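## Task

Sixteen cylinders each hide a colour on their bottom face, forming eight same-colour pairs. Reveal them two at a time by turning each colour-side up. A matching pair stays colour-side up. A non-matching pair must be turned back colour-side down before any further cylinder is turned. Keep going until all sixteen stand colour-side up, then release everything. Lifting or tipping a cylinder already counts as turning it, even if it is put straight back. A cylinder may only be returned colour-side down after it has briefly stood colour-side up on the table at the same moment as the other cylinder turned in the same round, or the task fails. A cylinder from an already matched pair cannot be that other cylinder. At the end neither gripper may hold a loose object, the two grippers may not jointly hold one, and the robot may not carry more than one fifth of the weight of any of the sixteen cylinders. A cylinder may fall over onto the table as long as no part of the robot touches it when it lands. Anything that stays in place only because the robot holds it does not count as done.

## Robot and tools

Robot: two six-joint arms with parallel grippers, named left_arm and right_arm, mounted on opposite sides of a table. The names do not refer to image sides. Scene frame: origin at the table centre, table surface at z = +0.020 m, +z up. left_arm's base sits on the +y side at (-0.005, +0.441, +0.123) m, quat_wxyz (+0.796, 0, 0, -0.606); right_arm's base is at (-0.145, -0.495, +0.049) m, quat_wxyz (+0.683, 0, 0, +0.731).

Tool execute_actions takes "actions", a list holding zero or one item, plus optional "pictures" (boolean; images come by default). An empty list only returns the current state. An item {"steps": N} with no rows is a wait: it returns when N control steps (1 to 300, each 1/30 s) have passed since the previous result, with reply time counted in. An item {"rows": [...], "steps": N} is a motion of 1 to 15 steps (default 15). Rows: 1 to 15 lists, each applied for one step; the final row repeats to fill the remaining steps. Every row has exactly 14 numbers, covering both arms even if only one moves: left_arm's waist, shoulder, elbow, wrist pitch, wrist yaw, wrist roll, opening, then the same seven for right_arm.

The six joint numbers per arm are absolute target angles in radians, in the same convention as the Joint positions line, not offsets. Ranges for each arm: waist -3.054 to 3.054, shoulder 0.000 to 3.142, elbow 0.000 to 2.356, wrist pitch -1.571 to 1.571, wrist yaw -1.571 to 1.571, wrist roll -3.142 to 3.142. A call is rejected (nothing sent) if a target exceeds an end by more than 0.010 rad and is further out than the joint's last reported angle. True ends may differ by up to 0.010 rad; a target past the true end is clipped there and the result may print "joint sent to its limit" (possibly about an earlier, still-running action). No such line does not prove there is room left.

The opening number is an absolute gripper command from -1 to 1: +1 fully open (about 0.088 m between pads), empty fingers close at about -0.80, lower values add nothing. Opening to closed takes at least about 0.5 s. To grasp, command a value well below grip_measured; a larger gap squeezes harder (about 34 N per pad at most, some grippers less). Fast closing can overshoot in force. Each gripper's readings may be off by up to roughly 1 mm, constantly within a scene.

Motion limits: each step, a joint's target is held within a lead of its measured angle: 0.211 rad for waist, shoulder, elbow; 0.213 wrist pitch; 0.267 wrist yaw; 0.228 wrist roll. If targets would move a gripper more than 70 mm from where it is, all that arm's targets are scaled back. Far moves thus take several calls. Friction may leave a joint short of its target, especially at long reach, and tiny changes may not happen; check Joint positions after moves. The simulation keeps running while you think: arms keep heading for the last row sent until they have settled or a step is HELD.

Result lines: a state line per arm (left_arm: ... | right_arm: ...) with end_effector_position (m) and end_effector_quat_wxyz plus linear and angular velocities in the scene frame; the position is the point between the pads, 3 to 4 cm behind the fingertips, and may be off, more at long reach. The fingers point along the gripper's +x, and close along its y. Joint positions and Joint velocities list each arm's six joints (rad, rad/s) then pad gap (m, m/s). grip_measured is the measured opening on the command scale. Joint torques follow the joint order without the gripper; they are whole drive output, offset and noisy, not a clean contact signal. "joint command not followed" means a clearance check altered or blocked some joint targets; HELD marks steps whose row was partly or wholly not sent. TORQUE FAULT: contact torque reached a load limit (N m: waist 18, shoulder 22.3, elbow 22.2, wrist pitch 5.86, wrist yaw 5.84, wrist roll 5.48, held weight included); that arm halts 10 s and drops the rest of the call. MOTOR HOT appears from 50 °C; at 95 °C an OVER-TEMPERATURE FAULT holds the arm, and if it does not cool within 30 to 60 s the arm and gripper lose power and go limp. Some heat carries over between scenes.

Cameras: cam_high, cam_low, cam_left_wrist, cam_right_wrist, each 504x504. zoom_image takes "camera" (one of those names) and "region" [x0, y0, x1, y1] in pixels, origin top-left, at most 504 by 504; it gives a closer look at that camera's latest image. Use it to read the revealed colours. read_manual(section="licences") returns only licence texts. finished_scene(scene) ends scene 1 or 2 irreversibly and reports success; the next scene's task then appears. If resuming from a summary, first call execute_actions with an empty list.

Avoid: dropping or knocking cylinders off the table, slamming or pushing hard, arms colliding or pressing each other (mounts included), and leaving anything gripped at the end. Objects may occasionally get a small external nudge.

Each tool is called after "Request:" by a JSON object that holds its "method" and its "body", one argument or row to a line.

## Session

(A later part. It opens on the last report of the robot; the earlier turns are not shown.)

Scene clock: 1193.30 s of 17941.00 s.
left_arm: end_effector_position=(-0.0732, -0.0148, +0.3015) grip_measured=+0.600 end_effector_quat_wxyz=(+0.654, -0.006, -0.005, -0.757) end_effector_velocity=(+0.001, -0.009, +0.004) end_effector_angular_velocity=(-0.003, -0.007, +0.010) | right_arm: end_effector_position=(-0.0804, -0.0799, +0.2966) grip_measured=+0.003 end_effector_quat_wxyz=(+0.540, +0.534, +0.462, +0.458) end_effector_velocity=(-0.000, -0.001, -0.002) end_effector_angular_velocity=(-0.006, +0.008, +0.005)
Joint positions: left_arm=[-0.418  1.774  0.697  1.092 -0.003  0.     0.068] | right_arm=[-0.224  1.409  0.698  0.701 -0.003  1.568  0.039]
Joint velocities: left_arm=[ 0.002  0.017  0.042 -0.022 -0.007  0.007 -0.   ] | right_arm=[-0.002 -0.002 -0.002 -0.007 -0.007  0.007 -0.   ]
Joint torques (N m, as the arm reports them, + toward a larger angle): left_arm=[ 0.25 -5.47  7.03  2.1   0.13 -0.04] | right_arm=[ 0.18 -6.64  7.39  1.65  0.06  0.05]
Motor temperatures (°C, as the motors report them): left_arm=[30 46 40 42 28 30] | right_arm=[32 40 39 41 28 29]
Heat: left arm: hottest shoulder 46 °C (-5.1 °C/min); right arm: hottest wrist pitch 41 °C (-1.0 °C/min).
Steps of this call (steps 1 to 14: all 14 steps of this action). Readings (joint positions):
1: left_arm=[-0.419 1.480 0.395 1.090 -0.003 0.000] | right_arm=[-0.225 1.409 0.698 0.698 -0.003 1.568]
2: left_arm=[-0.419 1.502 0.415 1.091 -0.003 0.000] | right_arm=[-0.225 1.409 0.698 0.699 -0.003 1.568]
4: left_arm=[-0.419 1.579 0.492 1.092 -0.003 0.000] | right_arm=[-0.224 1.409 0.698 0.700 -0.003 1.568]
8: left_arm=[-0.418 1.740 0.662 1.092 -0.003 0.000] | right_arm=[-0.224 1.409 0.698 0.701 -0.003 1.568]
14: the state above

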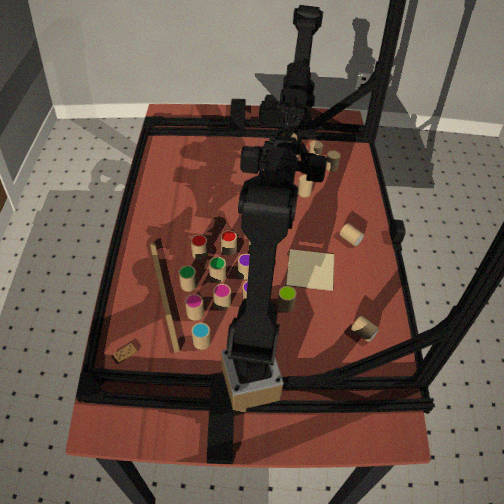

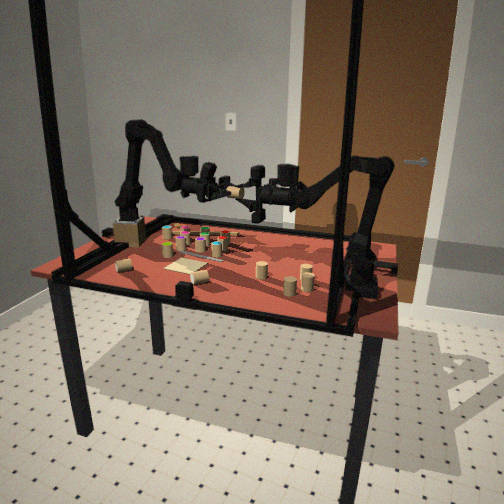

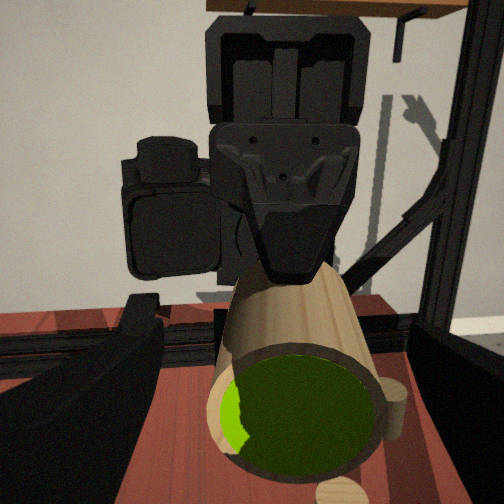

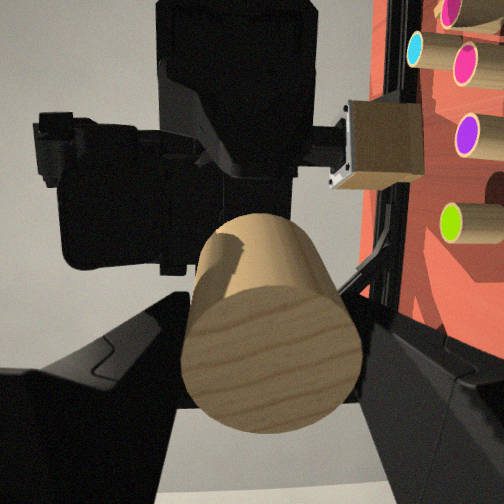

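Request:
{"method": "execute_actions", "body": {
  "actions": [
    {"rows":[[-0.416,1.783,0.708,1.093,0,0,0.55,-0.229,1.402,0.707,0.704,0,1.571,-0.3],[-0.416,1.783,0.708,1.093,0,0,0.47,-0.229,1.402,0.707,0.704,0,1.571,-0.3],[-0.416,1.783,0.708,1.093,0,0,0.38,-0.229,1.402,0.707,0.704,0,1.571,-0.3],[-0.416,1.783,0.708,1.093,0,0,0.3,-0.229,1.402,0.707,0.704,0,1.571,-0.3],[-0.416,1.783,0.708,1.093,0,0,0.2,-0.229,1.402,0.707,0.704,0,1.571,-0.3],[-0.416,1.783,0.708,1.093,0,0,0.15,-0.229,1.402,0.707,0.704,0,1.571,-0.3],[-0.416,1.783,0.708,1.093,0,0,0.1,-0.229,1.402,0.707,0.704,0,1.571,-0.3],[-0.416,1.783,0.708,1.093,0,0,0.06,-0.229,1.402,0.707,0.704,0,1.571,-0.3],[-0.416,1.783,0.708,1.093,0,0,0.03,-0.229,1.402,0.707,0.704,0,1.571,-0.3],[-0.416,1.783,0.708,1.093,0,0,-0.05,-0.229,1.402,0.707,0.704,0,1.571,-0.3],[-0.416,1.783,0.708,1.093,0,0,-0.15,-0.229,1.402,0.707,0.704,0,1.571,-0.3],[-0.416,1.783,0.708,1.093,0,0,-0.3,-0.229,1.402,0.707,0.704,0,1.571,-0.3]],"steps":15}
  ],
  "pictures": false
}}

Request:
{"method": "execute_actions", "body": {
  "actions": [
    {"rows":[[-0.416,1.783,0.708,1.093,0,0,-0.3,-0.229,1.402,0.707,0.704,0,1.571,0.6]],"steps":7}
  ],
  "pictures": false
}}

Request:
{"method": "execute_actions", "body": {
  "actions": [
    {"rows":[[-0.416,1.71,0.63,1.093,0,0,-0.3,-0.229,1.402,0.707,0.704,0,1.571,0.6],[-0.416,1.635,0.55,1.093,0,0,-0.3,-0.229,1.402,0.707,0.704,0,1.571,0.6],[-0.416,1.555,0.47,1.093,0,0,-0.3,-0.229,1.402,0.707,0.704,0,1.571,0.6],[-0.416,1.477,0.39,1.093,0,0,-0.3,-0.229,1.402,0.707,0.704,0,1.571,0.6]],"steps":8}
  ],
  "pictures": false
}}

Request:
{"method": "execute_actions", "body": {
  "actions": [
    {"rows":[[-0.93,1.1,0.8,-0.87,0,0,-0.3,-0.229,1.15,1.15,-1.26,0,0,0.3]],"steps":15}
  ],
  "pictures": false
}}

Request:
{"method": "execute_actions", "body": {
  "actions": [
    {"rows":[[-0.93,1.1,0.8,-0.87,0,0,-0.3,-0.229,1.15,1.15,-1.26,0,0,0.3]],"steps":15}
  ],
  "pictures": false
}}

Request:
{"method": "execute_actions", "body": {
  "actions": [
    {"rows":[[-0.93,1.3,0.82,-0.87,0,0,-0.3,-0.229,1.15,1.15,-1.26,0,0,0.3],[-0.93,1.548,0.847,-0.87,0,0,-0.3,-0.229,1.2,1.05,-1.26,0,0,0.3],[-0.93,1.548,0.847,-0.87,0,0,-0.3,-0.229,1.26,0.95,-1.26,0,0,0.3]],"steps":14}
  ],
  "pictures": false
}}

Request:
{"method": "execute_actions", "body": {
  "actions": [
    {"rows":[[-0.93,1.568,0.833,-0.836,0,0,-0.3,-0.229,1.266,0.924,-1.229,0,0,0.3],[-0.93,1.588,0.819,-0.802,0,0,-0.3,-0.229,1.271,0.9,-1.197,0,0,0.3],[-0.93,1.608,0.805,-0.769,0,0,-0.3,-0.229,1.277,0.873,-1.166,0,0,0.3],[-0.93,1.629,0.791,-0.735,0,0,-0.3,-0.229,1.283,0.847,-1.134,0,0,0.3],[-0.93,1.649,0.777,-0.701,0,0,-0.3,-0.229,1.289,0.821,-1.103,0,0,0.3],[-0.93,1.669,0.763,-0.668,0,0,-0.3,-0.229,1.294,0.796,-1.071,0,0,0.3],[-0.93,1.689,0.749,-0.634,0,0,-0.3,-0.229,1.3,0.77,-1.04,0,0,0.3],[-0.93,1.709,0.735,-0.6,0,0,-0.3,-0.229,1.3,0.77,-1.04,0,0,0.3],[-0.93,1.73,0.721,-0.56,0,0,-0.3,-0.229,1.3,0.77,-1.04,0,0,0.3],[-0.93,1.75,0.707,-0.52,0,0,-0.3,-0.229,1.3,0.77,-1.04,0,0,0.3],[-0.93,1.77,0.693,-0.5,0,0,-0.3,-0.229,1.3,0.77,-1.04,0,0,0.3]],"steps":15}
  ]
}}

Scene clock: 1210.23 s of 17941.00 s.
left_arm: end_effector_position=(-0.0736, -0.0158, +0.3019) grip_measured=+0.029 end_effector_quat_wxyz=(+0.653, -0.006, -0.006, -0.757) end_effector_velocity=(+0.000, +0.001, -0.005) end_effector_angular_velocity=(+0.023, +0.004, +0.005) | right_arm: end_effector_position=(-0.0791, -0.0801, +0.2968) grip_measured=+0.004 end_effector_quat_wxyz=(+0.541, +0.535, +0.461, +0.457) end_effector_velocity=(-0.000, -0.001, -0.002) end_effector_angular_velocity=(-0.008, -0.006, +0.015)
Joint positions: left_arm=[-0.418  1.777  0.702  1.092 -0.001  0.     0.04 ] | right_arm=[-0.227  1.408  0.698  0.701 -0.001  1.569  0.039]
Joint velocities: left_arm=[-0.002 -0.002 -0.002 -0.022 -0.007 -0.007 -0.   ] | right_arm=[-0.007 -0.002 -0.002 -0.007 -0.022 -0.007 -0.   ]
Joint torques (N m, as the arm reports them, + toward a larger angle): left_arm=[ 0.15 -5.8   6.89  2.07  0.08 -0.03] | right_arm=[-0.15 -6.74  8.19  1.67  0.01  0.03]
Motor temperatures (°C, as the motors report them): left_arm=[30 46 40 43 28 30] | right_arm=[32 40 40 43 28 29]
Heat: left arm: hottest shoulder 46 °C (-2.0 °C/min); right arm: hottest wrist pitch 43 °C (+2.0 °C/min).
Steps of this call (steps 1 to 15: the robot went on to your last target; steps 16 to 493: nothing new was sent; steps 494 to 508: all 15 steps of this action). Readings (joint positions):
494: left_arm=[-0.418 1.777 0.702 1.092 -0.003 0.000] | right_arm=[-0.224 1.408 0.698 0.701 -0.002 1.569]
495: left_arm=[-0.418 1.777 0.702 1.092 -0.002 0.000] | right_arm=[-0.224 1.408 0.698 0.701 -0.002 1.569]
497: left_arm=[-0.418 1.777 0.702 1.092 -0.002 0.000] | right_arm=[-0.225 1.408 0.698 0.701 -0.002 1.569]
501: left_arm=[-0.418 1.777 0.702 1.092 -0.002 0.000] | right_arm=[-0.226 1.408 0.698 0.701 -0.002 1.569]
508: the state above

Scene clock: 1210.47 s of 17941.00 s.
left_arm: end_effector_position=(-0.0736, -0.0159, +0.3014) grip_measured=+0.029 end_effector_quat_wxyz=(+0.653, -0.006, -0.005, -0.757) end_effector_velocity=(+0.002, +0.000, -0.005) end_effector_angular_velocity=(+0.023, +0.004, +0.019) | right_arm: end_effector_position=(-0.0791, -0.0801, +0.2971) grip_measured=+0.504 end_effector_quat_wxyz=(+0.540, +0.536, +0.461, +0.457) end_effector_velocity=(+0.002, -0.002, +0.000) end_effector_angular_velocity=(-0.004, -0.007, -0.010)
Joint positions: left_arm=[-0.418  1.778  0.702  1.092 -0.001  0.     0.04 ] | right_arm=[-0.227  1.408  0.698  0.702 -0.001  1.569  0.064]
Joint velocities: left_arm=[-0.002 -0.002 -0.002 -0.022 -0.022 -0.007 -0.   ] | right_arm=[-0.002 -0.007 -0.002 -0.007  0.007 -0.007  0.174]
Joint torques (N m, as the arm reports them, + toward a larger angle): left_arm=[ 0.21 -5.92  6.89  2.09  0.09 -0.03] | right_arm=[-0.14 -6.76  8.19  1.51  0.01  0.02]
Motor temperatures (°C, as the motors report them): left_arm=[30 46 40 43 28 30] | right_arm=[32 40 40 43 28 29]
Heat: left arm: hottest shoulder 46 °C (-2.0 °C/min); right arm: hottest wrist pitch 43 °C (+2.0 °C/min).
Steps of this call (steps 1 to 7: all 7 steps of this action). Readings (joint positions):
1: left_arm=[-0.418 1.777 0.702 1.092 -0.001 0.000] | right_arm=[-0.227 1.408 0.698 0.701 -0.001 1.569]
2: left_arm=[-0.418 1.777 0.702 1.092 -0.001 0.000] | right_arm=[-0.227 1.408 0.698 0.701 -0.001 1.569]
4: left_arm=[-0.418 1.777 0.702 1.092 -0.001 0.000] | right_arm=[-0.227 1.408 0.698 0.702 -0.001 1.569]
7: the state above

Scene clock: 1210.73 s of 17941.00 s.
left_arm: end_effector_position=(-0.0625, +0.0575, +0.3021) grip_measured=+0.029 end_effector_quat_wxyz=(+0.653, -0.002, -0.002, -0.757) end_effector_velocity=(+0.010, +0.078, +0.011) end_effector_angular_velocity=(-0.043, +0.029, -0.010) | right_arm: end_effector_position=(-0.0791, -0.0801, +0.2971) grip_measured=+0.598 end_effector_quat_wxyz=(+0.540, +0.536, +0.461, +0.457) end_effector_velocity=(-0.003, -0.000, -0.002) end_effector_angular_velocity=(-0.008, -0.006, +0.029)
Joint positions: left_arm=[-0.418  1.503  0.415  1.093 -0.001  0.     0.04 ] | right_arm=[-0.227  1.408  0.698  0.702 -0.001  1.569  0.068]
Joint velocities: left_arm=[-0.002 -0.325 -0.286  0.007  0.007 -0.022 -0.   ] | right_arm=[-0.007 -0.002 -0.002 -0.007 -0.037 -0.007  0.001]
Joint torques (N m, as the arm reports them, + toward a larger angle): left_arm=[ 0.19 -4.63  5.67  2.03  0.08 -0.03] | right_arm=[-0.21 -6.78  8.13  1.55  0.    0.03]
Motor temperatures (°C, as the motors report them): left_arm=[30 46 40 43 28 30] | right_arm=[32 40 40 43 28 29]
Heat: left arm: hottest shoulder 46 °C (-2.0 °C/min); right arm: hottest wrist pitch 43 °C (+2.0 °C/min).
Steps of this call (steps 1 to 8: all 8 steps of this action). Readings (joint positions):
1: left_arm=[-0.418 1.770 0.692 1.092 -0.001 0.000] | right_arm=[-0.227 1.408 0.698 0.702 -0.001 1.569]
2: left_arm=[-0.418 1.744 0.661 1.091 -0.001 0.000] | right_arm=[-0.227 1.408 0.698 0.702 -0.001 1.569]
4: left_arm=[-0.418 1.642 0.547 1.088 -0.001 0.000] | right_arm=[-0.227 1.408 0.698 0.702 -0.001 1.569]
8: the state above

Scene clock: 1211.23 s of 17941.00 s.
left_arm: end_effector_position=(-0.2285, +0.1448, +0.4694) grip_measured=+0.028 end_effector_quat_wxyz=(+0.444, -0.054, -0.027, -0.894) end_effector_velocity=(-0.083, +0.120, -0.137) end_effector_angular_velocity=(+0.973, -0.701, -0.364) | right_arm: end_effector_position=(-0.0871, -0.1301, +0.4496) grip_measured=+0.301 end_effector_quat_wxyz=(+0.712, +0.268, +0.250, +0.599) end_effector_velocity=(-0.004, -0.026, -0.389) end_effector_angular_velocity=(-2.177, -1.793, +0.078)
Joint positions: left_arm=[-0.914  1.109  0.789  0.44   0.004  0.     0.04 ] | right_arm=[-0.227  1.133  1.156 -0.057 -0.001  0.751  0.054]
Joint velocities: left_arm=[-0.383 -0.383  0.286 -1.868 -0.022 -0.022 -0.   ] | right_arm=[-0.002 -0.027  0.061 -1.956 -0.007 -2.117 -0.001]
Joint torques (N m, as the arm reports them, + toward a larger angle): left_arm=[ 1.27 -1.69  6.52  1.07 -0.1  -0.04] | right_arm=[-0.21 -2.09  6.31  0.74  0.01 -0.09]
Motor temperatures (°C, as the motors report them): left_arm=[30 46 40 44 28 30] | right_arm=[32 40 40 43 28 29]
Heat: left arm: hottest shoulder 46 °C (-2.0 °C/min); right arm: hottest wrist pitch 43 °C (+2.0 °C/min).
Steps of this call (steps 1 to 15: all 15 steps of this action). Readings (joint positions):
1: left_arm=[-0.430 1.481 0.427 1.054 -0.010 0.000] | right_arm=[-0.227 1.394 0.713 0.667 -0.001 1.543]
2: left_arm=[-0.459 1.460 0.449 1.005 -0.012 0.000] | right_arm=[-0.227 1.376 0.733 0.618 -0.001 1.503]
4: left_arm=[-0.526 1.408 0.507 0.943 -0.010 0.000] | right_arm=[-0.227 1.326 0.787 0.551 -0.001 1.429]
8: left_arm=[-0.655 1.289 0.630 0.812 -0.010 0.000] | right_arm=[-0.227 1.222 0.953 0.373 -0.001 1.238]
15: the state above

Scene clock: 1211.73 s of 17941.00 s.
left_arm: end_effector_position=(-0.1857, +0.2081, +0.2806) grip_measured=+0.028 end_effector_quat_wxyz=(+0.399, +0.376, +0.185, -0.816) end_effector_velocity=(+0.200, +0.260, -0.278) end_effector_angular_velocity=(+1.555, -1.203, +0.003) | right_arm: end_effector_position=(-0.1037, -0.2337, +0.2650) grip_measured=+0.300 end_effector_quat_wxyz=(+0.660, -0.321, +0.387, +0.559) end_effector_velocity=(-0.062, -0.375, -0.215) end_effector_angular_velocity=(-1.980, +0.254, +0.127)
Joint positions: left_arm=[-0.927  1.102  0.8   -0.562  0.003  0.     0.04 ] | right_arm=[-0.227  1.149  1.154 -1.057 -0.001  0.014  0.054]
Joint velocities: left_arm=[-0.007 -0.007 -0.002 -1.971 -0.007 -0.007 -0.   ] | right_arm=[ 0.002 -0.007 -0.002 -2.    -0.007 -0.139 -0.   ]
Joint torques (N m, as the arm reports them, + toward a larger angle): left_arm=[-0.21 -3.51  7.61  1.6  -0.06 -0.04] | right_arm=[-0.16 -3.8   6.49  0.77 -0.01 -0.05]
Motor temperatures (°C, as the motors report them): left_arm=[30 46 40 44 28 30] | right_arm=[32 40 40 43 28 29]
Heat: left arm: hottest shoulder 46 °C (-2.0 °C/min); right arm: hottest wrist pitch 43 °C (+2.0 °C/min).
Steps of this call (steps 1 to 15: all 15 steps of this action). Readings (joint positions):
1: left_arm=[-0.923 1.100 0.797 0.377 0.003 0.000] | right_arm=[-0.227 1.133 1.156 -0.125 -0.001 0.680]
2: left_arm=[-0.925 1.096 0.799 0.311 0.003 0.000] | right_arm=[-0.227 1.136 1.156 -0.195 -0.001 0.610]
4: left_arm=[-0.926 1.097 0.800 0.172 0.003 0.000] | right_arm=[-0.227 1.146 1.154 -0.329 -0.001 0.470]
8: left_arm=[-0.927 1.102 0.800 -0.095 0.003 0.000] | right_arm=[-0.227 1.149 1.154 -0.591 -0.001 0.190]
15: the state above

Scene clock: 1212.20 s of 17941.00 s.
left_arm: end_effector_position=(-0.1516, +0.2522, +0.1596) grip_measured=+0.028 end_effector_quat_wxyz=(+0.311, +0.634, +0.312, -0.635) end_effector_velocity=(+0.012, +0.010, -0.001) end_effector_angular_velocity=(+0.043, -0.061, +0.010) | right_arm: end_effector_position=(-0.1154, -0.3065, +0.1670) grip_measured=+0.300 end_effector_quat_wxyz=(+0.538, -0.458, +0.540, +0.458) end_effector_velocity=(-0.001, -0.002, -0.000) end_effector_angular_velocity=(-0.006, +0.008, +0.005)
Joint positions: left_arm=[-0.927  1.543  0.839 -0.866  0.003  0.     0.04 ] | right_arm=[-0.227  1.263  0.948 -1.258 -0.001  0.003  0.054]
Joint velocities: left_arm=[ 0.002  0.002 -0.002 -0.066 -0.022 -0.007 -0.   ] | right_arm=[-0.002 -0.002 -0.002 -0.007 -0.007 -0.007  0.   ]
Joint torques (N m, as the arm reports them, + toward a larger angle): left_arm=[-0.24 -4.18  6.79  0.33 -0.06 -0.05] | right_arm=[-0.14 -4.35  6.51  0.01  0.01 -0.07]
Motor temperatures (°C, as the motors report them): left_arm=[30 46 40 43 28 30] | right_arm=[32 40 40 43 28 29]
Heat: left arm: hottest shoulder 46 °C (-2.0 °C/min); right arm: hottest wrist pitch 43 °C (+2.0 °C/min).
Steps of this call (steps 1 to 14: all 14 steps of this action). Readings (joint positions):
1: left_arm=[-0.927 1.132 0.803 -0.632 0.003 0.000] | right_arm=[-0.227 1.149 1.154 -1.122 -0.001 0.011]
2: left_arm=[-0.927 1.179 0.819 -0.692 0.003 0.000] | right_arm=[-0.227 1.153 1.138 -1.165 -0.001 0.008]
4: left_arm=[-0.927 1.309 0.837 -0.787 0.003 0.000] | right_arm=[-0.227 1.176 1.072 -1.208 -0.001 0.006]
8: left_arm=[-0.927 1.517 0.837 -0.855 0.003 0.000] | right_arm=[-0.227 1.261 0.956 -1.254 -0.001 0.003]
14: the state above

Scene clock: 1212.70 s of 17941.00 s.
left_arm: end_effector_position=(-0.1517, +0.2520, +0.0824) grip_measured=+0.027 end_effector_quat_wxyz=(+0.309, +0.639, +0.315, -0.631) end_effector_velocity=(+0.018, +0.022, -0.033) end_effector_angular_velocity=(+0.055, -0.052, +0.005) | right_arm: end_effector_position=(-0.1151, -0.3049, +0.1190) grip_measured=+0.300 end_effector_quat_wxyz=(+0.541, -0.456, +0.537, +0.460) end_effector_velocity=(-0.000, +0.001, -0.000) end_effector_angular_velocity=(+0.008, +0.006, +0.005)
Joint positions: left_arm=[-0.927  1.763  0.698 -0.519  0.003  0.     0.04 ] | right_arm=[-0.227  1.296  0.777 -1.044 -0.001  0.003  0.054]
Joint velocities: left_arm=[-0.002  0.076 -0.095  0.095 -0.007 -0.007 -0.   ] | right_arm=[-0.002 -0.002 -0.002  0.007 -0.007 -0.007  0.   ]
Joint torques (N m, as the arm reports them, + toward a larger angle): left_arm=[-0.23 -5.03  4.73  0.86 -0.08 -0.04] | right_arm=[-0.23 -3.53  5.44  0.24  0.   -0.08]
Motor temperatures (°C, as the motors report them): left_arm=[30 46 40 43 28 30] | right_arm=[32 40 40 43 28 29]
Heat: left arm: hottest shoulder 46 °C (-2.0 °C/min); right arm: hottest wrist pitch 43 °C (+2.0 °C/min).
Steps of this call (steps 1 to 15: all 15 steps of this action). Readings (joint positions):
1: left_arm=[-0.927 1.546 0.839 -0.866 0.003 0.000] | right_arm=[-0.227 1.263 0.947 -1.255 -0.001 0.003]
2: left_arm=[-0.927 1.552 0.837 -0.849 0.003 0.000] | right_arm=[-0.227 1.263 0.940 -1.238 -0.001 0.003]
4: left_arm=[-0.927 1.579 0.825 -0.793 0.003 0.000] | right_arm=[-0.227 1.265 0.909 -1.188 -0.001 0.003]
8: left_arm=[-0.927 1.658 0.773 -0.673 0.003 0.000] | right_arm=[-0.227 1.284 0.814 -1.084 -0.001 0.003]
15: the state above

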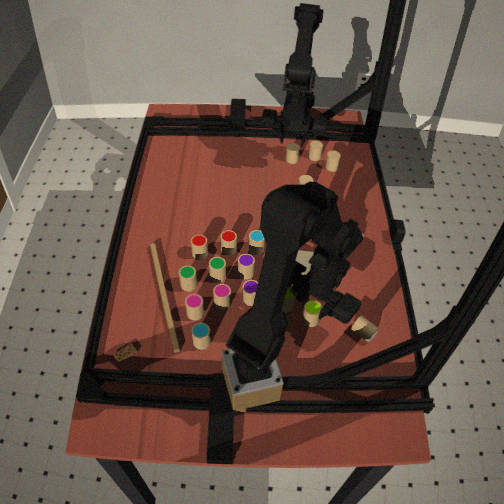

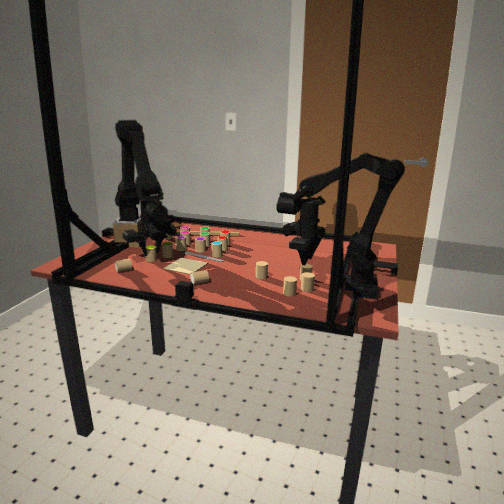

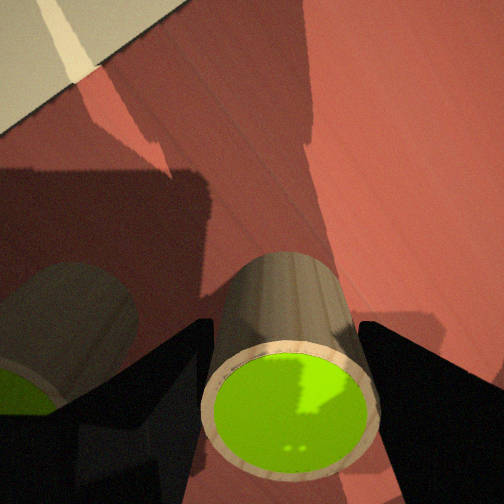

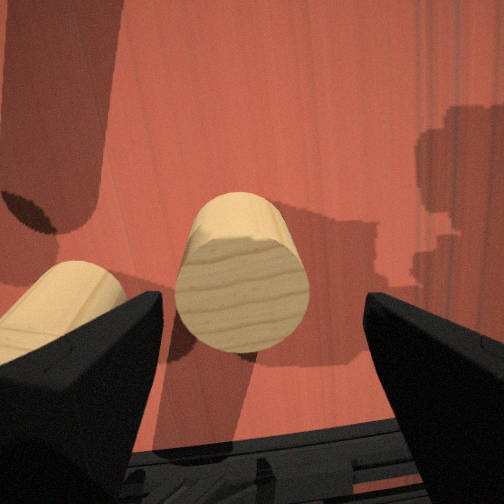

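Request:
{"method": "execute_actions", "body": {
  "actions": [
    {"rows":[[-0.93,1.77,0.693,-0.5,0,0,0,-0.199,1.3,0.77,-1.04,0,0,0.27],[-0.93,1.77,0.693,-0.5,0,0,0.1,-0.199,1.3,0.77,-1.04,0,0,0.27],[-0.93,1.77,0.693,-0.5,0,0,0.2,-0.199,1.3,0.77,-1.04,0,0,0.27],[-0.93,1.77,0.693,-0.5,0,0,0.28,-0.199,1.31,0.755,-1.017,0,0,0.27],[-0.93,1.77,0.693,-0.5,0,0,0.28,-0.199,1.32,0.74,-0.994,0,0,0.27],[-0.93,1.77,0.693,-0.5,0,0,0.28,-0.199,1.33,0.724,-0.97,0,0,0.27],[-0.93,1.725,0.724,-0.574,0,0,0.28,-0.199,1.34,0.709,-0.947,0,0,0.27],[-0.93,1.68,0.755,-0.648,0,0,0.28,-0.199,1.35,0.694,-0.924,0,0,0.27],[-0.93,1.637,0.785,-0.722,0,0,0.28,-0.199,1.36,0.678,-0.9,0,0,0.27],[-0.93,1.592,0.816,-0.796,0,0,0.28,-0.199,1.369,0.663,-0.878,0,0,0.27],[-0.93,1.548,0.847,-0.87,0,0,0.28,-0.199,1.369,0.663,-0.878,0,0,0.27]],"steps":15}
  ],
  "pictures": false
}}

Request:
{"method": "execute_actions", "body": {
  "actions": [
    {"rows":[[-0.416,1.0,0.6,0.5,0,0,0.6,-0.199,1.369,0.663,-0.878,0,0,0.27]],"steps":3}
  ]
}}

Scene clock: 1219.37 s of 17941.00 s.
left_arm: end_effector_position=(-0.1558, +0.2467, +0.1572) grip_measured=+0.278 end_effector_quat_wxyz=(+0.315, +0.628, +0.308, -0.642) end_effector_velocity=(+0.001, +0.001, +0.107) end_effector_angular_velocity=(-0.053, +0.032, +0.005) | right_arm: end_effector_position=(-0.1201, -0.3069, +0.0822) grip_measured=+0.270 end_effector_quat_wxyz=(+0.530, -0.467, +0.536, +0.463) end_effector_velocity=(+0.004, +0.015, -0.004) end_effector_angular_velocity=(+0.079, -0.018, -0.010)
Joint positions: left_arm=[-0.929  1.557  0.842 -0.834 -0.001  0.     0.053] | right_arm=[-0.202  1.362  0.669 -0.887 -0.     0.003  0.052]
Joint velocities: left_arm=[-0.002 -0.266  0.212 -0.418 -0.007 -0.007  0.001] | right_arm=[-0.002 -0.002 -0.017  0.095  0.007  0.007 -0.   ]
Joint torques (N m, as the arm reports them, + toward a larger angle): left_arm=[-0.11 -3.73  4.47 -0.04  0.04 -0.04] | right_arm=[ 0.16 -3.43  5.3   0.29 -0.02 -0.08]
Motor temperatures (°C, as the motors report them): left_arm=[30 46 40 42 28 30] | right_arm=[32 40 39 42 28 29]
Heat: left arm: hottest shoulder 46 °C (-1.0 °C/min); right arm: hottest wrist pitch 42 °C (+0.0 °C/min).
Steps of this call (steps 1 to 30: the robot went on to your last target; steps 31 to 185: nothing new was sent; steps 186 to 200: all 15 steps of this action). Readings (joint positions):
186: left_arm=[-0.929 1.765 0.696 -0.501 -0.001 0.000] | right_arm=[-0.224 1.296 0.776 -1.042 -0.001 0.003]
187: left_arm=[-0.929 1.765 0.696 -0.501 -0.001 0.000] | right_arm=[-0.217 1.296 0.776 -1.042 -0.001 0.003]
189: left_arm=[-0.929 1.765 0.696 -0.501 -0.001 0.000] | right_arm=[-0.207 1.296 0.774 -1.036 -0.000 0.003]
193: left_arm=[-0.929 1.749 0.710 -0.556 -0.001 0.000] | right_arm=[-0.202 1.318 0.737 -0.969 -0.000 0.003]
200: the state above

Scene clock: 1219.47 s of 17941.00 s.
left_arm: end_effector_position=(-0.1252, +0.2258, +0.1611) grip_measured=+0.498 end_effector_quat_wxyz=(+0.394, +0.538, +0.320, -0.673) end_effector_velocity=(+0.490, -0.240, +0.104) end_effector_angular_velocity=(-1.820, +0.770, +2.141) | right_arm: end_effector_position=(-0.1200, -0.3055, +0.0822) grip_measured=+0.270 end_effector_quat_wxyz=(+0.532, -0.466, +0.534, +0.464) end_effector_velocity=(-0.004, +0.002, +0.001) end_effector_angular_velocity=(+0.015, +0.020, +0.010)
Joint positions: left_arm=[-0.774  1.392  0.69  -0.651  0.007 -0.001  0.063] | right_arm=[-0.202  1.362  0.669 -0.881 -0.     0.003  0.052]
Joint velocities: left_arm=[ 2.088 -1.917 -1.468  1.516 -0.212 -0.007  0.093] | right_arm=[ 0.002 -0.007 -0.002  0.007 -0.022 -0.007 -0.   ]
Joint torques (N m, as the arm reports them, + toward a larger angle): left_arm=[-0.8  -4.38  8.08  2.14 -0.06  0.01] | right_arm=[ 0.21 -3.45  5.18  0.21 -0.03 -0.07]
Motor temperatures (°C, as the motors report them): left_arm=[30 46 40 42 28 30] | right_arm=[32 40 39 42 28 29]
Heat: left arm: hottest shoulder 46 °C (-1.0 °C/min); right arm: hottest wrist pitch 42 °C (+0.0 °C/min).
Steps of this call (steps 1 to 3: all 3 steps of this action). Readings (joint positions):
1: left_arm=[-0.905 1.515 0.804 -0.770 0.014 -0.000] | right_arm=[-0.202 1.362 0.669 -0.884 -0.000 0.003]
2: left_arm=[-0.844 1.456 0.742 -0.697 0.014 -0.001] | right_arm=[-0.202 1.362 0.669 -0.882 -0.000 0.003]
3: the state above

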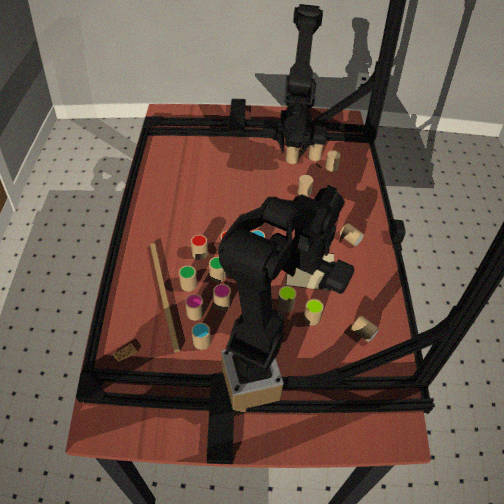

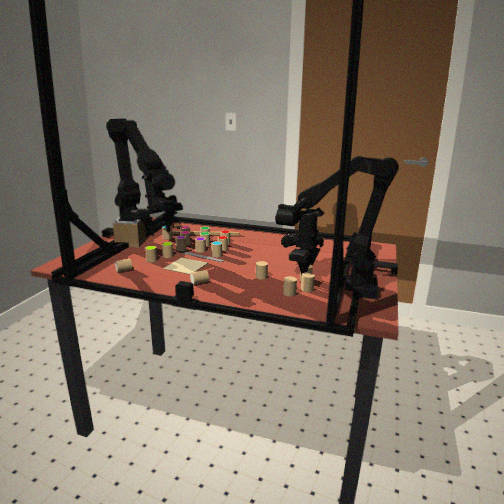

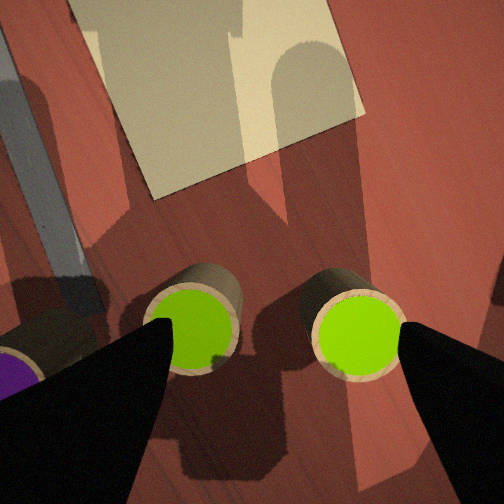

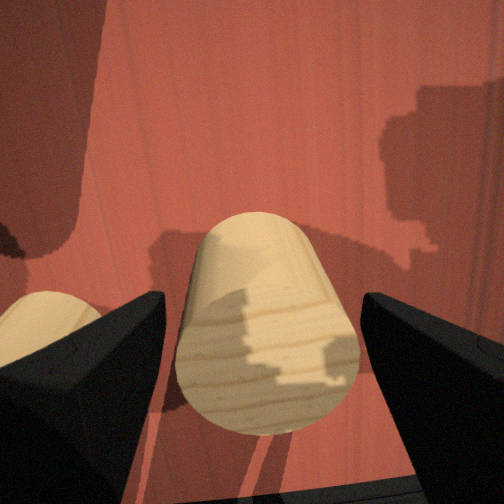

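Good.

Request:
{"method": "execute_actions", "body": {
  "actions": [
    {"rows":[[-0.416,1.0,0.6,0.5,0,0,0.6,-0.196,1.369,0.663,-0.878,0,0,0.22],[-0.416,1.0,0.6,0.5,0,0,0.6,-0.196,1.369,0.663,-0.878,0,0,0.18],[-0.416,1.0,0.6,0.5,0,0,0.6,-0.196,1.369,0.663,-0.878,0,0,0.14],[-0.416,1.0,0.6,0.5,0,0,0.6,-0.196,1.369,0.663,-0.878,0,0,0.1],[-0.416,1.0,0.6,0.5,0,0,0.6,-0.196,1.369,0.663,-0.878,0,0,0.06],[-0.416,1.0,0.6,0.5,0,0,0.6,-0.196,1.369,0.663,-0.878,0,0,0.03],[-0.416,1.0,0.6,0.5,0,0,0.6,-0.196,1.369,0.663,-0.878,0,0,-0.05],[-0.416,1.0,0.6,0.5,0,0,0.6,-0.196,1.369,0.663,-0.878,0,0,-0.15],[-0.416,1.0,0.6,0.5,0,0,0.6,-0.196,1.369,0.663,-0.878,0,0,-0.3]],"steps":12}
  ],
  "pictures": false
}}

Request:
{"method": "execute_actions", "body": {
  "actions": [
    {"rows":[[-0.416,1.0,0.6,0.5,0,0,0.6,-0.196,1.335,0.715,-0.96,0,0,-0.3],[-0.416,1.0,0.6,0.5,0,0,0.6,-0.196,1.3,0.77,-1.04,0,0,-0.3],[-0.416,1.0,0.6,0.5,0,0,0.6,-0.196,1.287,0.83,-1.113,0,0,-0.3],[-0.416,1.0,0.6,0.5,0,0,0.6,-0.196,1.273,0.89,-1.187,0,0,-0.3],[-0.416,1.0,0.6,0.5,0,0,0.6,-0.196,1.26,0.95,-1.26,0,0,-0.3]],"steps":10}
  ],
  "pictures": false
}}

Request:
{"method": "execute_actions", "body": {
  "actions": [
    {"rows":[[-0.416,1.0,0.5,0.5,0,0,0.6,-0.228,1.3,1.3,0,0,1.571,-0.3]],"steps":15}
  ],
  "pictures": false
}}

Request:
{"method": "execute_actions", "body": {
  "actions": [
    {"rows":[[-0.416,1.477,0.39,1.09,0,0,0.6,-0.228,1.3,1.3,0.704,0,1.571,-0.3],[-0.416,1.477,0.39,1.09,0,0,0.6,-0.228,1.3,1.3,0.704,0,1.571,-0.3],[-0.416,1.477,0.39,1.09,0,0,0.6,-0.228,1.404,0.7,0.704,0,1.571,-0.3]],"steps":15}
  ],
  "pictures": false
}}

Request:
{"method": "execute_actions", "body": {
  "actions": [
    {"rows":[[-0.416,1.477,0.39,1.09,0,0,0.6,-0.228,1.404,0.7,0.704,0,1.571,-0.3]],"steps":10}
  ],
  "pictures": false
}}

Request:
{"method": "execute_actions", "body": {
  "actions": [
    {"rows":[[-0.416,1.53,0.44,1.093,0,0,0.6,-0.228,1.404,0.7,0.704,0,1.571,-0.3],[-0.416,1.58,0.495,1.093,0,0,0.6,-0.228,1.404,0.7,0.704,0,1.571,-0.3],[-0.416,1.635,0.55,1.093,0,0,0.6,-0.228,1.404,0.7,0.704,0,1.571,-0.3],[-0.416,1.69,0.6,1.093,0,0,0.6,-0.228,1.404,0.7,0.704,0,1.571,-0.3],[-0.416,1.74,0.655,1.093,0,0,0.6,-0.228,1.404,0.7,0.704,0,1.571,-0.3],[-0.416,1.783,0.708,1.093,0,0,0.6,-0.228,1.404,0.7,0.704,0,1.571,-0.3]],"steps":14}
  ]
}}

Scene clock: 1231.30 s of 17941.00 s.
left_arm: end_effector_position=(-0.0566, +0.1008, +0.4332) grip_measured=+0.600 end_effector_quat_wxyz=(+0.651, -0.040, -0.034, -0.757) end_effector_velocity=(+0.004, +0.000, -0.006) end_effector_angular_velocity=(+0.023, +0.006, +0.024) | right_arm: end_effector_position=(-0.1207, -0.3051, +0.0821) grip_measured=+0.005 end_effector_quat_wxyz=(+0.531, -0.466, +0.533, +0.465) end_effector_velocity=(-0.001, -0.002, -0.001) end_effector_angular_velocity=(-0.011, +0.009, -0.010)
Joint positions: left_arm=[-0.418  1.     0.606  0.498  0.002  0.     0.068] | right_arm=[-0.198  1.362  0.669 -0.879 -0.001  0.003  0.039]
Joint velocities: left_arm=[ 0.002 -0.007 -0.007 -0.022 -0.022 -0.007  0.   ] | right_arm=[-0.002  0.002 -0.002 -0.007 -0.007  0.007  0.   ]
Joint torques (N m, as the arm reports them, + toward a larger angle): left_arm=[ 0.22 -2.88  7.07  2.12 -0.01 -0.04] | right_arm=[ 0.21 -3.35  5.12  0.17 -0.01 -0.06]
Motor temperatures (°C, as the motors report them): left_arm=[30 45 40 43 28 30] | right_arm=[32 39 39 41 28 29]
Heat: left arm: hottest shoulder 45 °C (-3.0 °C/min); right arm: hottest wrist pitch 41 °C (-2.0 °C/min).
Steps of this call (steps 1 to 45: the robot went on to your last target; steps 46 to 110: nothing new was sent; then 7.77 s passed at rest; steps 111 to 122: all 12 steps of this action). Readings (joint positions):
111: left_arm=[-0.418 1.000 0.606 0.498 0.002 0.000] | right_arm=[-0.201 1.362 0.669 -0.880 -0.000 0.003]
112: left_arm=[-0.418 1.000 0.606 0.498 0.002 0.000] | right_arm=[-0.200 1.362 0.669 -0.880 -0.000 0.003]
114: left_arm=[-0.418 1.000 0.606 0.498 0.002 0.000] | right_arm=[-0.199 1.362 0.669 -0.880 0.000 0.003]
118: left_arm=[-0.418 1.000 0.606 0.498 0.002 0.000] | right_arm=[-0.199 1.362 0.669 -0.880 -0.000 0.003]
122: the state above

Scene clock: 1231.63 s of 17941.00 s.
left_arm: end_effector_position=(-0.0566, +0.1008, +0.4332) grip_measured=+0.600 end_effector_quat_wxyz=(+0.651, -0.040, -0.034, -0.757) end_effector_velocity=(+0.002, +0.000, -0.002) end_effector_angular_velocity=(+0.008, +0.007, +0.009) | right_arm: end_effector_position=(-0.1203, -0.3024, +0.1665) grip_measured=+0.005 end_effector_quat_wxyz=(+0.536, -0.461, +0.528, +0.470) end_effector_velocity=(-0.007, -0.048, +0.024) end_effector_angular_velocity=(-0.190, +0.032, +0.005)
Joint positions: left_arm=[-0.418  1.     0.606  0.498  0.002  0.     0.068] | right_arm=[-0.198  1.26   0.944 -1.238 -0.001  0.003  0.039]
Joint velocities: left_arm=[ 0.002 -0.002 -0.002 -0.007 -0.007 -0.007  0.   ] | right_arm=[-0.002 -0.032  0.076 -0.3   -0.007 -0.007  0.   ]
Joint torques (N m, as the arm reports them, + toward a larger angle): left_arm=[ 0.19 -2.89  7.02  2.11 -0.02 -0.03] | right_arm=[ 0.27 -3.6   6.19 -0.03 -0.02 -0.08]
Motor temperatures (°C, as the motors report them): left_arm=[30 45 40 43 28 30] | right_arm=[32 39 39 41 28 29]
Heat: left arm: hottest shoulder 45 °C (-3.0 °C/min); right arm: hottest wrist pitch 41 °C (-2.0 °C/min).
Steps of this call (steps 1 to 10: all 10 steps of this action). Readings (joint positions):
1: left_arm=[-0.418 1.000 0.606 0.498 0.002 0.000] | right_arm=[-0.198 1.361 0.674 -0.893 -0.001 0.003]
2: left_arm=[-0.418 1.000 0.606 0.498 0.002 0.000] | right_arm=[-0.198 1.356 0.691 -0.940 -0.001 0.003]
4: left_arm=[-0.418 1.000 0.606 0.498 0.002 0.000] | right_arm=[-0.198 1.329 0.756 -1.058 -0.001 0.003]
8: left_arm=[-0.418 1.000 0.606 0.498 0.002 0.000] | right_arm=[-0.198 1.271 0.922 -1.209 -0.001 0.003]
10: the state above

Scene clock: 1232.13 s of 17941.00 s.
left_arm: end_effector_position=(-0.0561, +0.1043, +0.3840) grip_measured=+0.600 end_effector_quat_wxyz=(+0.652, +0.001, +0.000, -0.758) end_effector_velocity=(-0.003, +0.001, -0.005) end_effector_angular_velocity=(+0.021, -0.010, -0.015) | right_arm: end_effector_position=(-0.0841, -0.1079, +0.3765) grip_measured=+0.004 end_effector_quat_wxyz=(+0.730, +0.197, +0.416, +0.506) end_effector_velocity=(+0.028, +0.173, +0.372) end_effector_angular_velocity=(+2.165, +1.611, -0.867)
Joint positions: left_arm=[-0.418  1.003  0.502  0.5    0.002  0.     0.068] | right_arm=[-0.226  1.293  1.289 -0.416 -0.001  0.888  0.039]
Joint velocities: left_arm=[-0.007 -0.002 -0.002 -0.022  0.007  0.007 -0.   ] | right_arm=[ 0.002  0.022 -0.002  1.912  0.007  2.117 -0.001]
Joint torques (N m, as the arm reports them, + toward a larger angle): left_arm=[ 0.19 -3.2   7.4   2.03 -0.01 -0.03] | right_arm=[-0.14 -4.88  8.67  1.68  0.03  0.08]
Motor temperatures (°C, as the motors report them): left_arm=[30 45 40 43 28 30] | right_arm=[32 39 39 41 28 29]
Heat: left arm: hottest shoulder 45 °C (-2.0 °C/min); right arm: hottest wrist pitch 41 °C (-2.0 °C/min).
Steps of this call (steps 1 to 15: all 15 steps of this action). Readings (joint positions):
1: left_arm=[-0.418 1.000 0.591 0.509 0.002 0.000] | right_arm=[-0.200 1.262 0.960 -1.233 -0.001 0.037]
2: left_arm=[-0.418 0.995 0.571 0.512 0.002 0.000] | right_arm=[-0.205 1.272 0.985 -1.183 -0.001 0.089]
4: left_arm=[-0.418 0.995 0.532 0.497 0.002 0.000] | right_arm=[-0.213 1.290 1.066 -1.076 -0.001 0.185]
8: left_arm=[-0.418 1.004 0.502 0.495 0.002 0.000] | right_arm=[-0.221 1.293 1.214 -0.879 -0.001 0.397]
15: the state above

Scene clock: 1232.63 s of 17941.00 s.
left_arm: end_effector_position=(-0.0619, +0.0653, +0.3017) grip_measured=+0.600 end_effector_quat_wxyz=(+0.652, -0.000, -0.000, -0.758) end_effector_velocity=(-0.000, -0.004, -0.003) end_effector_angular_velocity=(-0.011, +0.009, +0.005) | right_arm: end_effector_position=(-0.0802, -0.0838, +0.2462) grip_measured=+0.003 end_effector_quat_wxyz=(+0.592, +0.475, +0.517, +0.396) end_effector_velocity=(+0.001, +0.022, +0.136) end_effector_angular_velocity=(+1.285, -0.048, -0.018)
Joint positions: left_arm=[-0.418  1.468  0.388  1.082  0.002  0.     0.068] | right_arm=[-0.226  1.42   0.704  0.476 -0.001  1.556  0.039]
Joint velocities: left_arm=[-0.002  0.042  0.002  0.051 -0.007 -0.007  0.   ] | right_arm=[-0.002  0.105 -0.515  1.897 -0.022  0.154 -0.   ]
Joint torques (N m, as the arm reports them, + toward a larger angle): left_arm=[ 0.17 -3.81  6.34  2.26 -0.03 -0.03] | right_arm=[-0.22 -8.91 10.81  2.81  0.01  0.01]
Motor temperatures (°C, as the motors report them): left_arm=[30 45 40 43 28 30] | right_arm=[32 39 39 41 28 29]
Heat: left arm: hottest shoulder 45 °C (-2.0 °C/min); right arm: hottest wrist pitch 41 °C (-2.0 °C/min).
Steps of this call (steps 1 to 15: all 15 steps of this action). Readings (joint positions):
1: left_arm=[-0.418 1.037 0.484 0.568 0.002 0.000] | right_arm=[-0.226 1.294 1.289 -0.351 -0.001 0.957]
2: left_arm=[-0.418 1.086 0.467 0.651 0.002 0.000] | right_arm=[-0.226 1.295 1.289 -0.285 -0.001 1.028]
4: left_arm=[-0.418 1.214 0.433 0.769 0.002 0.000] | right_arm=[-0.226 1.305 1.247 -0.160 -0.001 1.133]
8: left_arm=[-0.418 1.437 0.391 0.989 0.002 0.000] | right_arm=[-0.226 1.356 1.072 0.049 -0.001 1.358]
15: the state above

Scene clock: 1232.97 s of 17941.00 s.
left_arm: end_effector_position=(-0.0619, +0.0651, +0.3020) grip_measured=+0.600 end_effector_quat_wxyz=(+0.652, -0.002, -0.002, -0.758) end_effector_velocity=(-0.002, +0.001, -0.002) end_effector_angular_velocity=(+0.011, +0.021, -0.010) | right_arm: end_effector_position=(-0.0796, -0.0800, +0.2974) grip_measured=+0.003 end_effector_quat_wxyz=(+0.541, +0.534, +0.462, +0.457) end_effector_velocity=(+0.002, -0.001, +0.027) end_effector_angular_velocity=(+0.120, -0.041, -0.010)
Joint positions: left_arm=[-0.418  1.471  0.388  1.088  0.002  0.     0.068] | right_arm=[-0.226  1.406  0.701  0.695 -0.001  1.568  0.039]
Joint velocities: left_arm=[-0.002 -0.002 -0.002 -0.007  0.007 -0.022  0.   ] | right_arm=[-0.002 -0.002 -0.002  0.125  0.007 -0.022 -0.   ]
Joint torques (N m, as the arm reports them, + toward a larger angle): left_arm=[ 0.18 -3.79  6.36  2.19 -0.01 -0.04] | right_arm=[-0.27 -6.45  7.16  1.74  0.02  0.08]
Motor temperatures (°C, as the motors report them): left_arm=[30 45 40 43 28 30] | right_arm=[32 39 39 41 28 29]
Heat: left arm: hottest shoulder 45 °C (-2.0 °C/min); right arm: hottest wrist pitch 41 °C (-2.0 °C/min).
Steps of this call (steps 1 to 10: all 10 steps of this action). Readings (joint positions):
1: left_arm=[-0.418 1.470 0.388 1.084 0.002 0.000] | right_arm=[-0.226 1.421 0.694 0.540 -0.001 1.561]
2: left_arm=[-0.418 1.470 0.388 1.085 0.002 0.000] | right_arm=[-0.226 1.421 0.691 0.598 -0.001 1.563]
4: left_arm=[-0.418 1.471 0.388 1.087 0.002 0.000] | right_arm=[-0.226 1.412 0.698 0.664 -0.001 1.565]
8: left_arm=[-0.418 1.471 0.388 1.087 0.002 0.000] | right_arm=[-0.226 1.406 0.700 0.690 -0.001 1.567]
10: the state above

Scene clock: 1233.43 s of 17941.00 s.
left_arm: end_effector_position=(-0.0739, -0.0147, +0.3014) grip_measured=+0.600 end_effector_quat_wxyz=(+0.652, -0.006, -0.005, -0.758) end_effector_velocity=(-0.004, -0.009, +0.011) end_effector_angular_velocity=(-0.025, +0.011, -0.000) | right_arm: end_effector_position=(-0.0796, -0.0801, +0.2987) grip_measured=+0.003 end_effector_quat_wxyz=(+0.539, +0.536, +0.460, +0.459) end_effector_velocity=(-0.002, -0.000, -0.009) end_effector_angular_velocity=(-0.035, -0.017, +0.020)
Joint positions: left_arm=[-0.418  1.774  0.697  1.092  0.002  0.     0.068] | right_arm=[-0.226  1.406  0.7    0.701 -0.001  1.568  0.039]
Joint velocities: left_arm=[-0.007  0.012  0.046 -0.007 -0.007 -0.007 -0.   ] | right_arm=[-0.002  0.002 -0.007 -0.022 -0.022 -0.022 -0.   ]
Joint torques (N m, as the arm reports them, + toward a larger angle): left_arm=[ 0.23 -5.63  7.12  2.09 -0.02 -0.03] | right_arm=[-0.23 -6.27  7.17  1.59  0.    0.06]
Motor temperatures (°C, as the motors report them): left_arm=[30 45 40 43 28 30] | right_arm=[32 39 39 41 28 29]
Heat: left arm: hottest shoulder 45 °C (-2.0 °C/min); right arm: hottest wrist pitch 41 °C (-2.0 °C/min).
Steps of this call (steps 1 to 14: all 14 steps of this action). Readings (joint positions):
1: left_arm=[-0.418 1.479 0.394 1.090 0.002 0.000] | right_arm=[-0.226 1.406 0.701 0.699 -0.001 1.568]
2: left_arm=[-0.418 1.500 0.414 1.091 0.002 0.000] | right_arm=[-0.226 1.406 0.701 0.701 -0.001 1.568]
4: left_arm=[-0.418 1.579 0.492 1.092 0.002 0.000] | right_arm=[-0.226 1.406 0.700 0.701 -0.001 1.568]
8: left_arm=[-0.418 1.740 0.662 1.092 0.002 0.000] | right_arm=[-0.226 1.406 0.701 0.701 -0.001 1.568]
14: the state above

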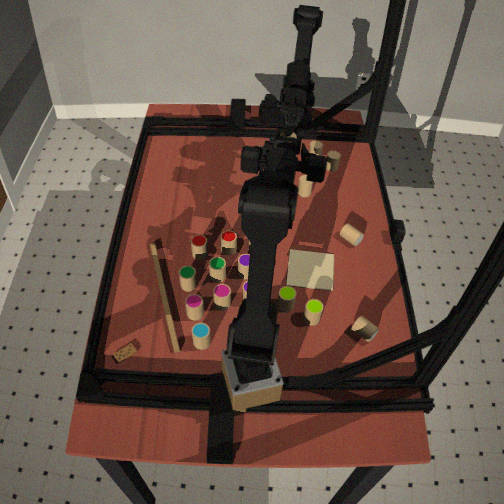

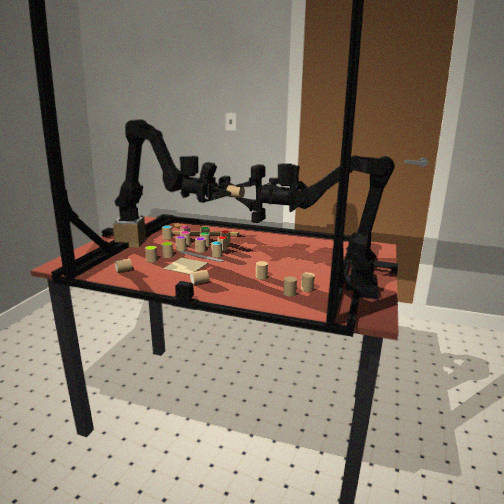

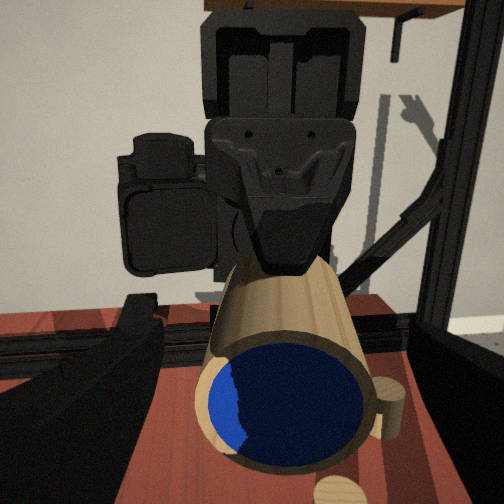

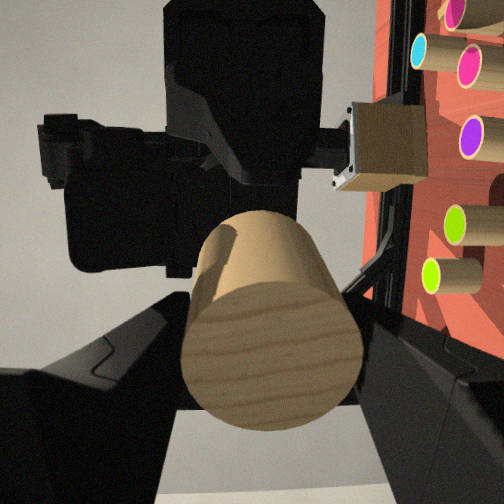

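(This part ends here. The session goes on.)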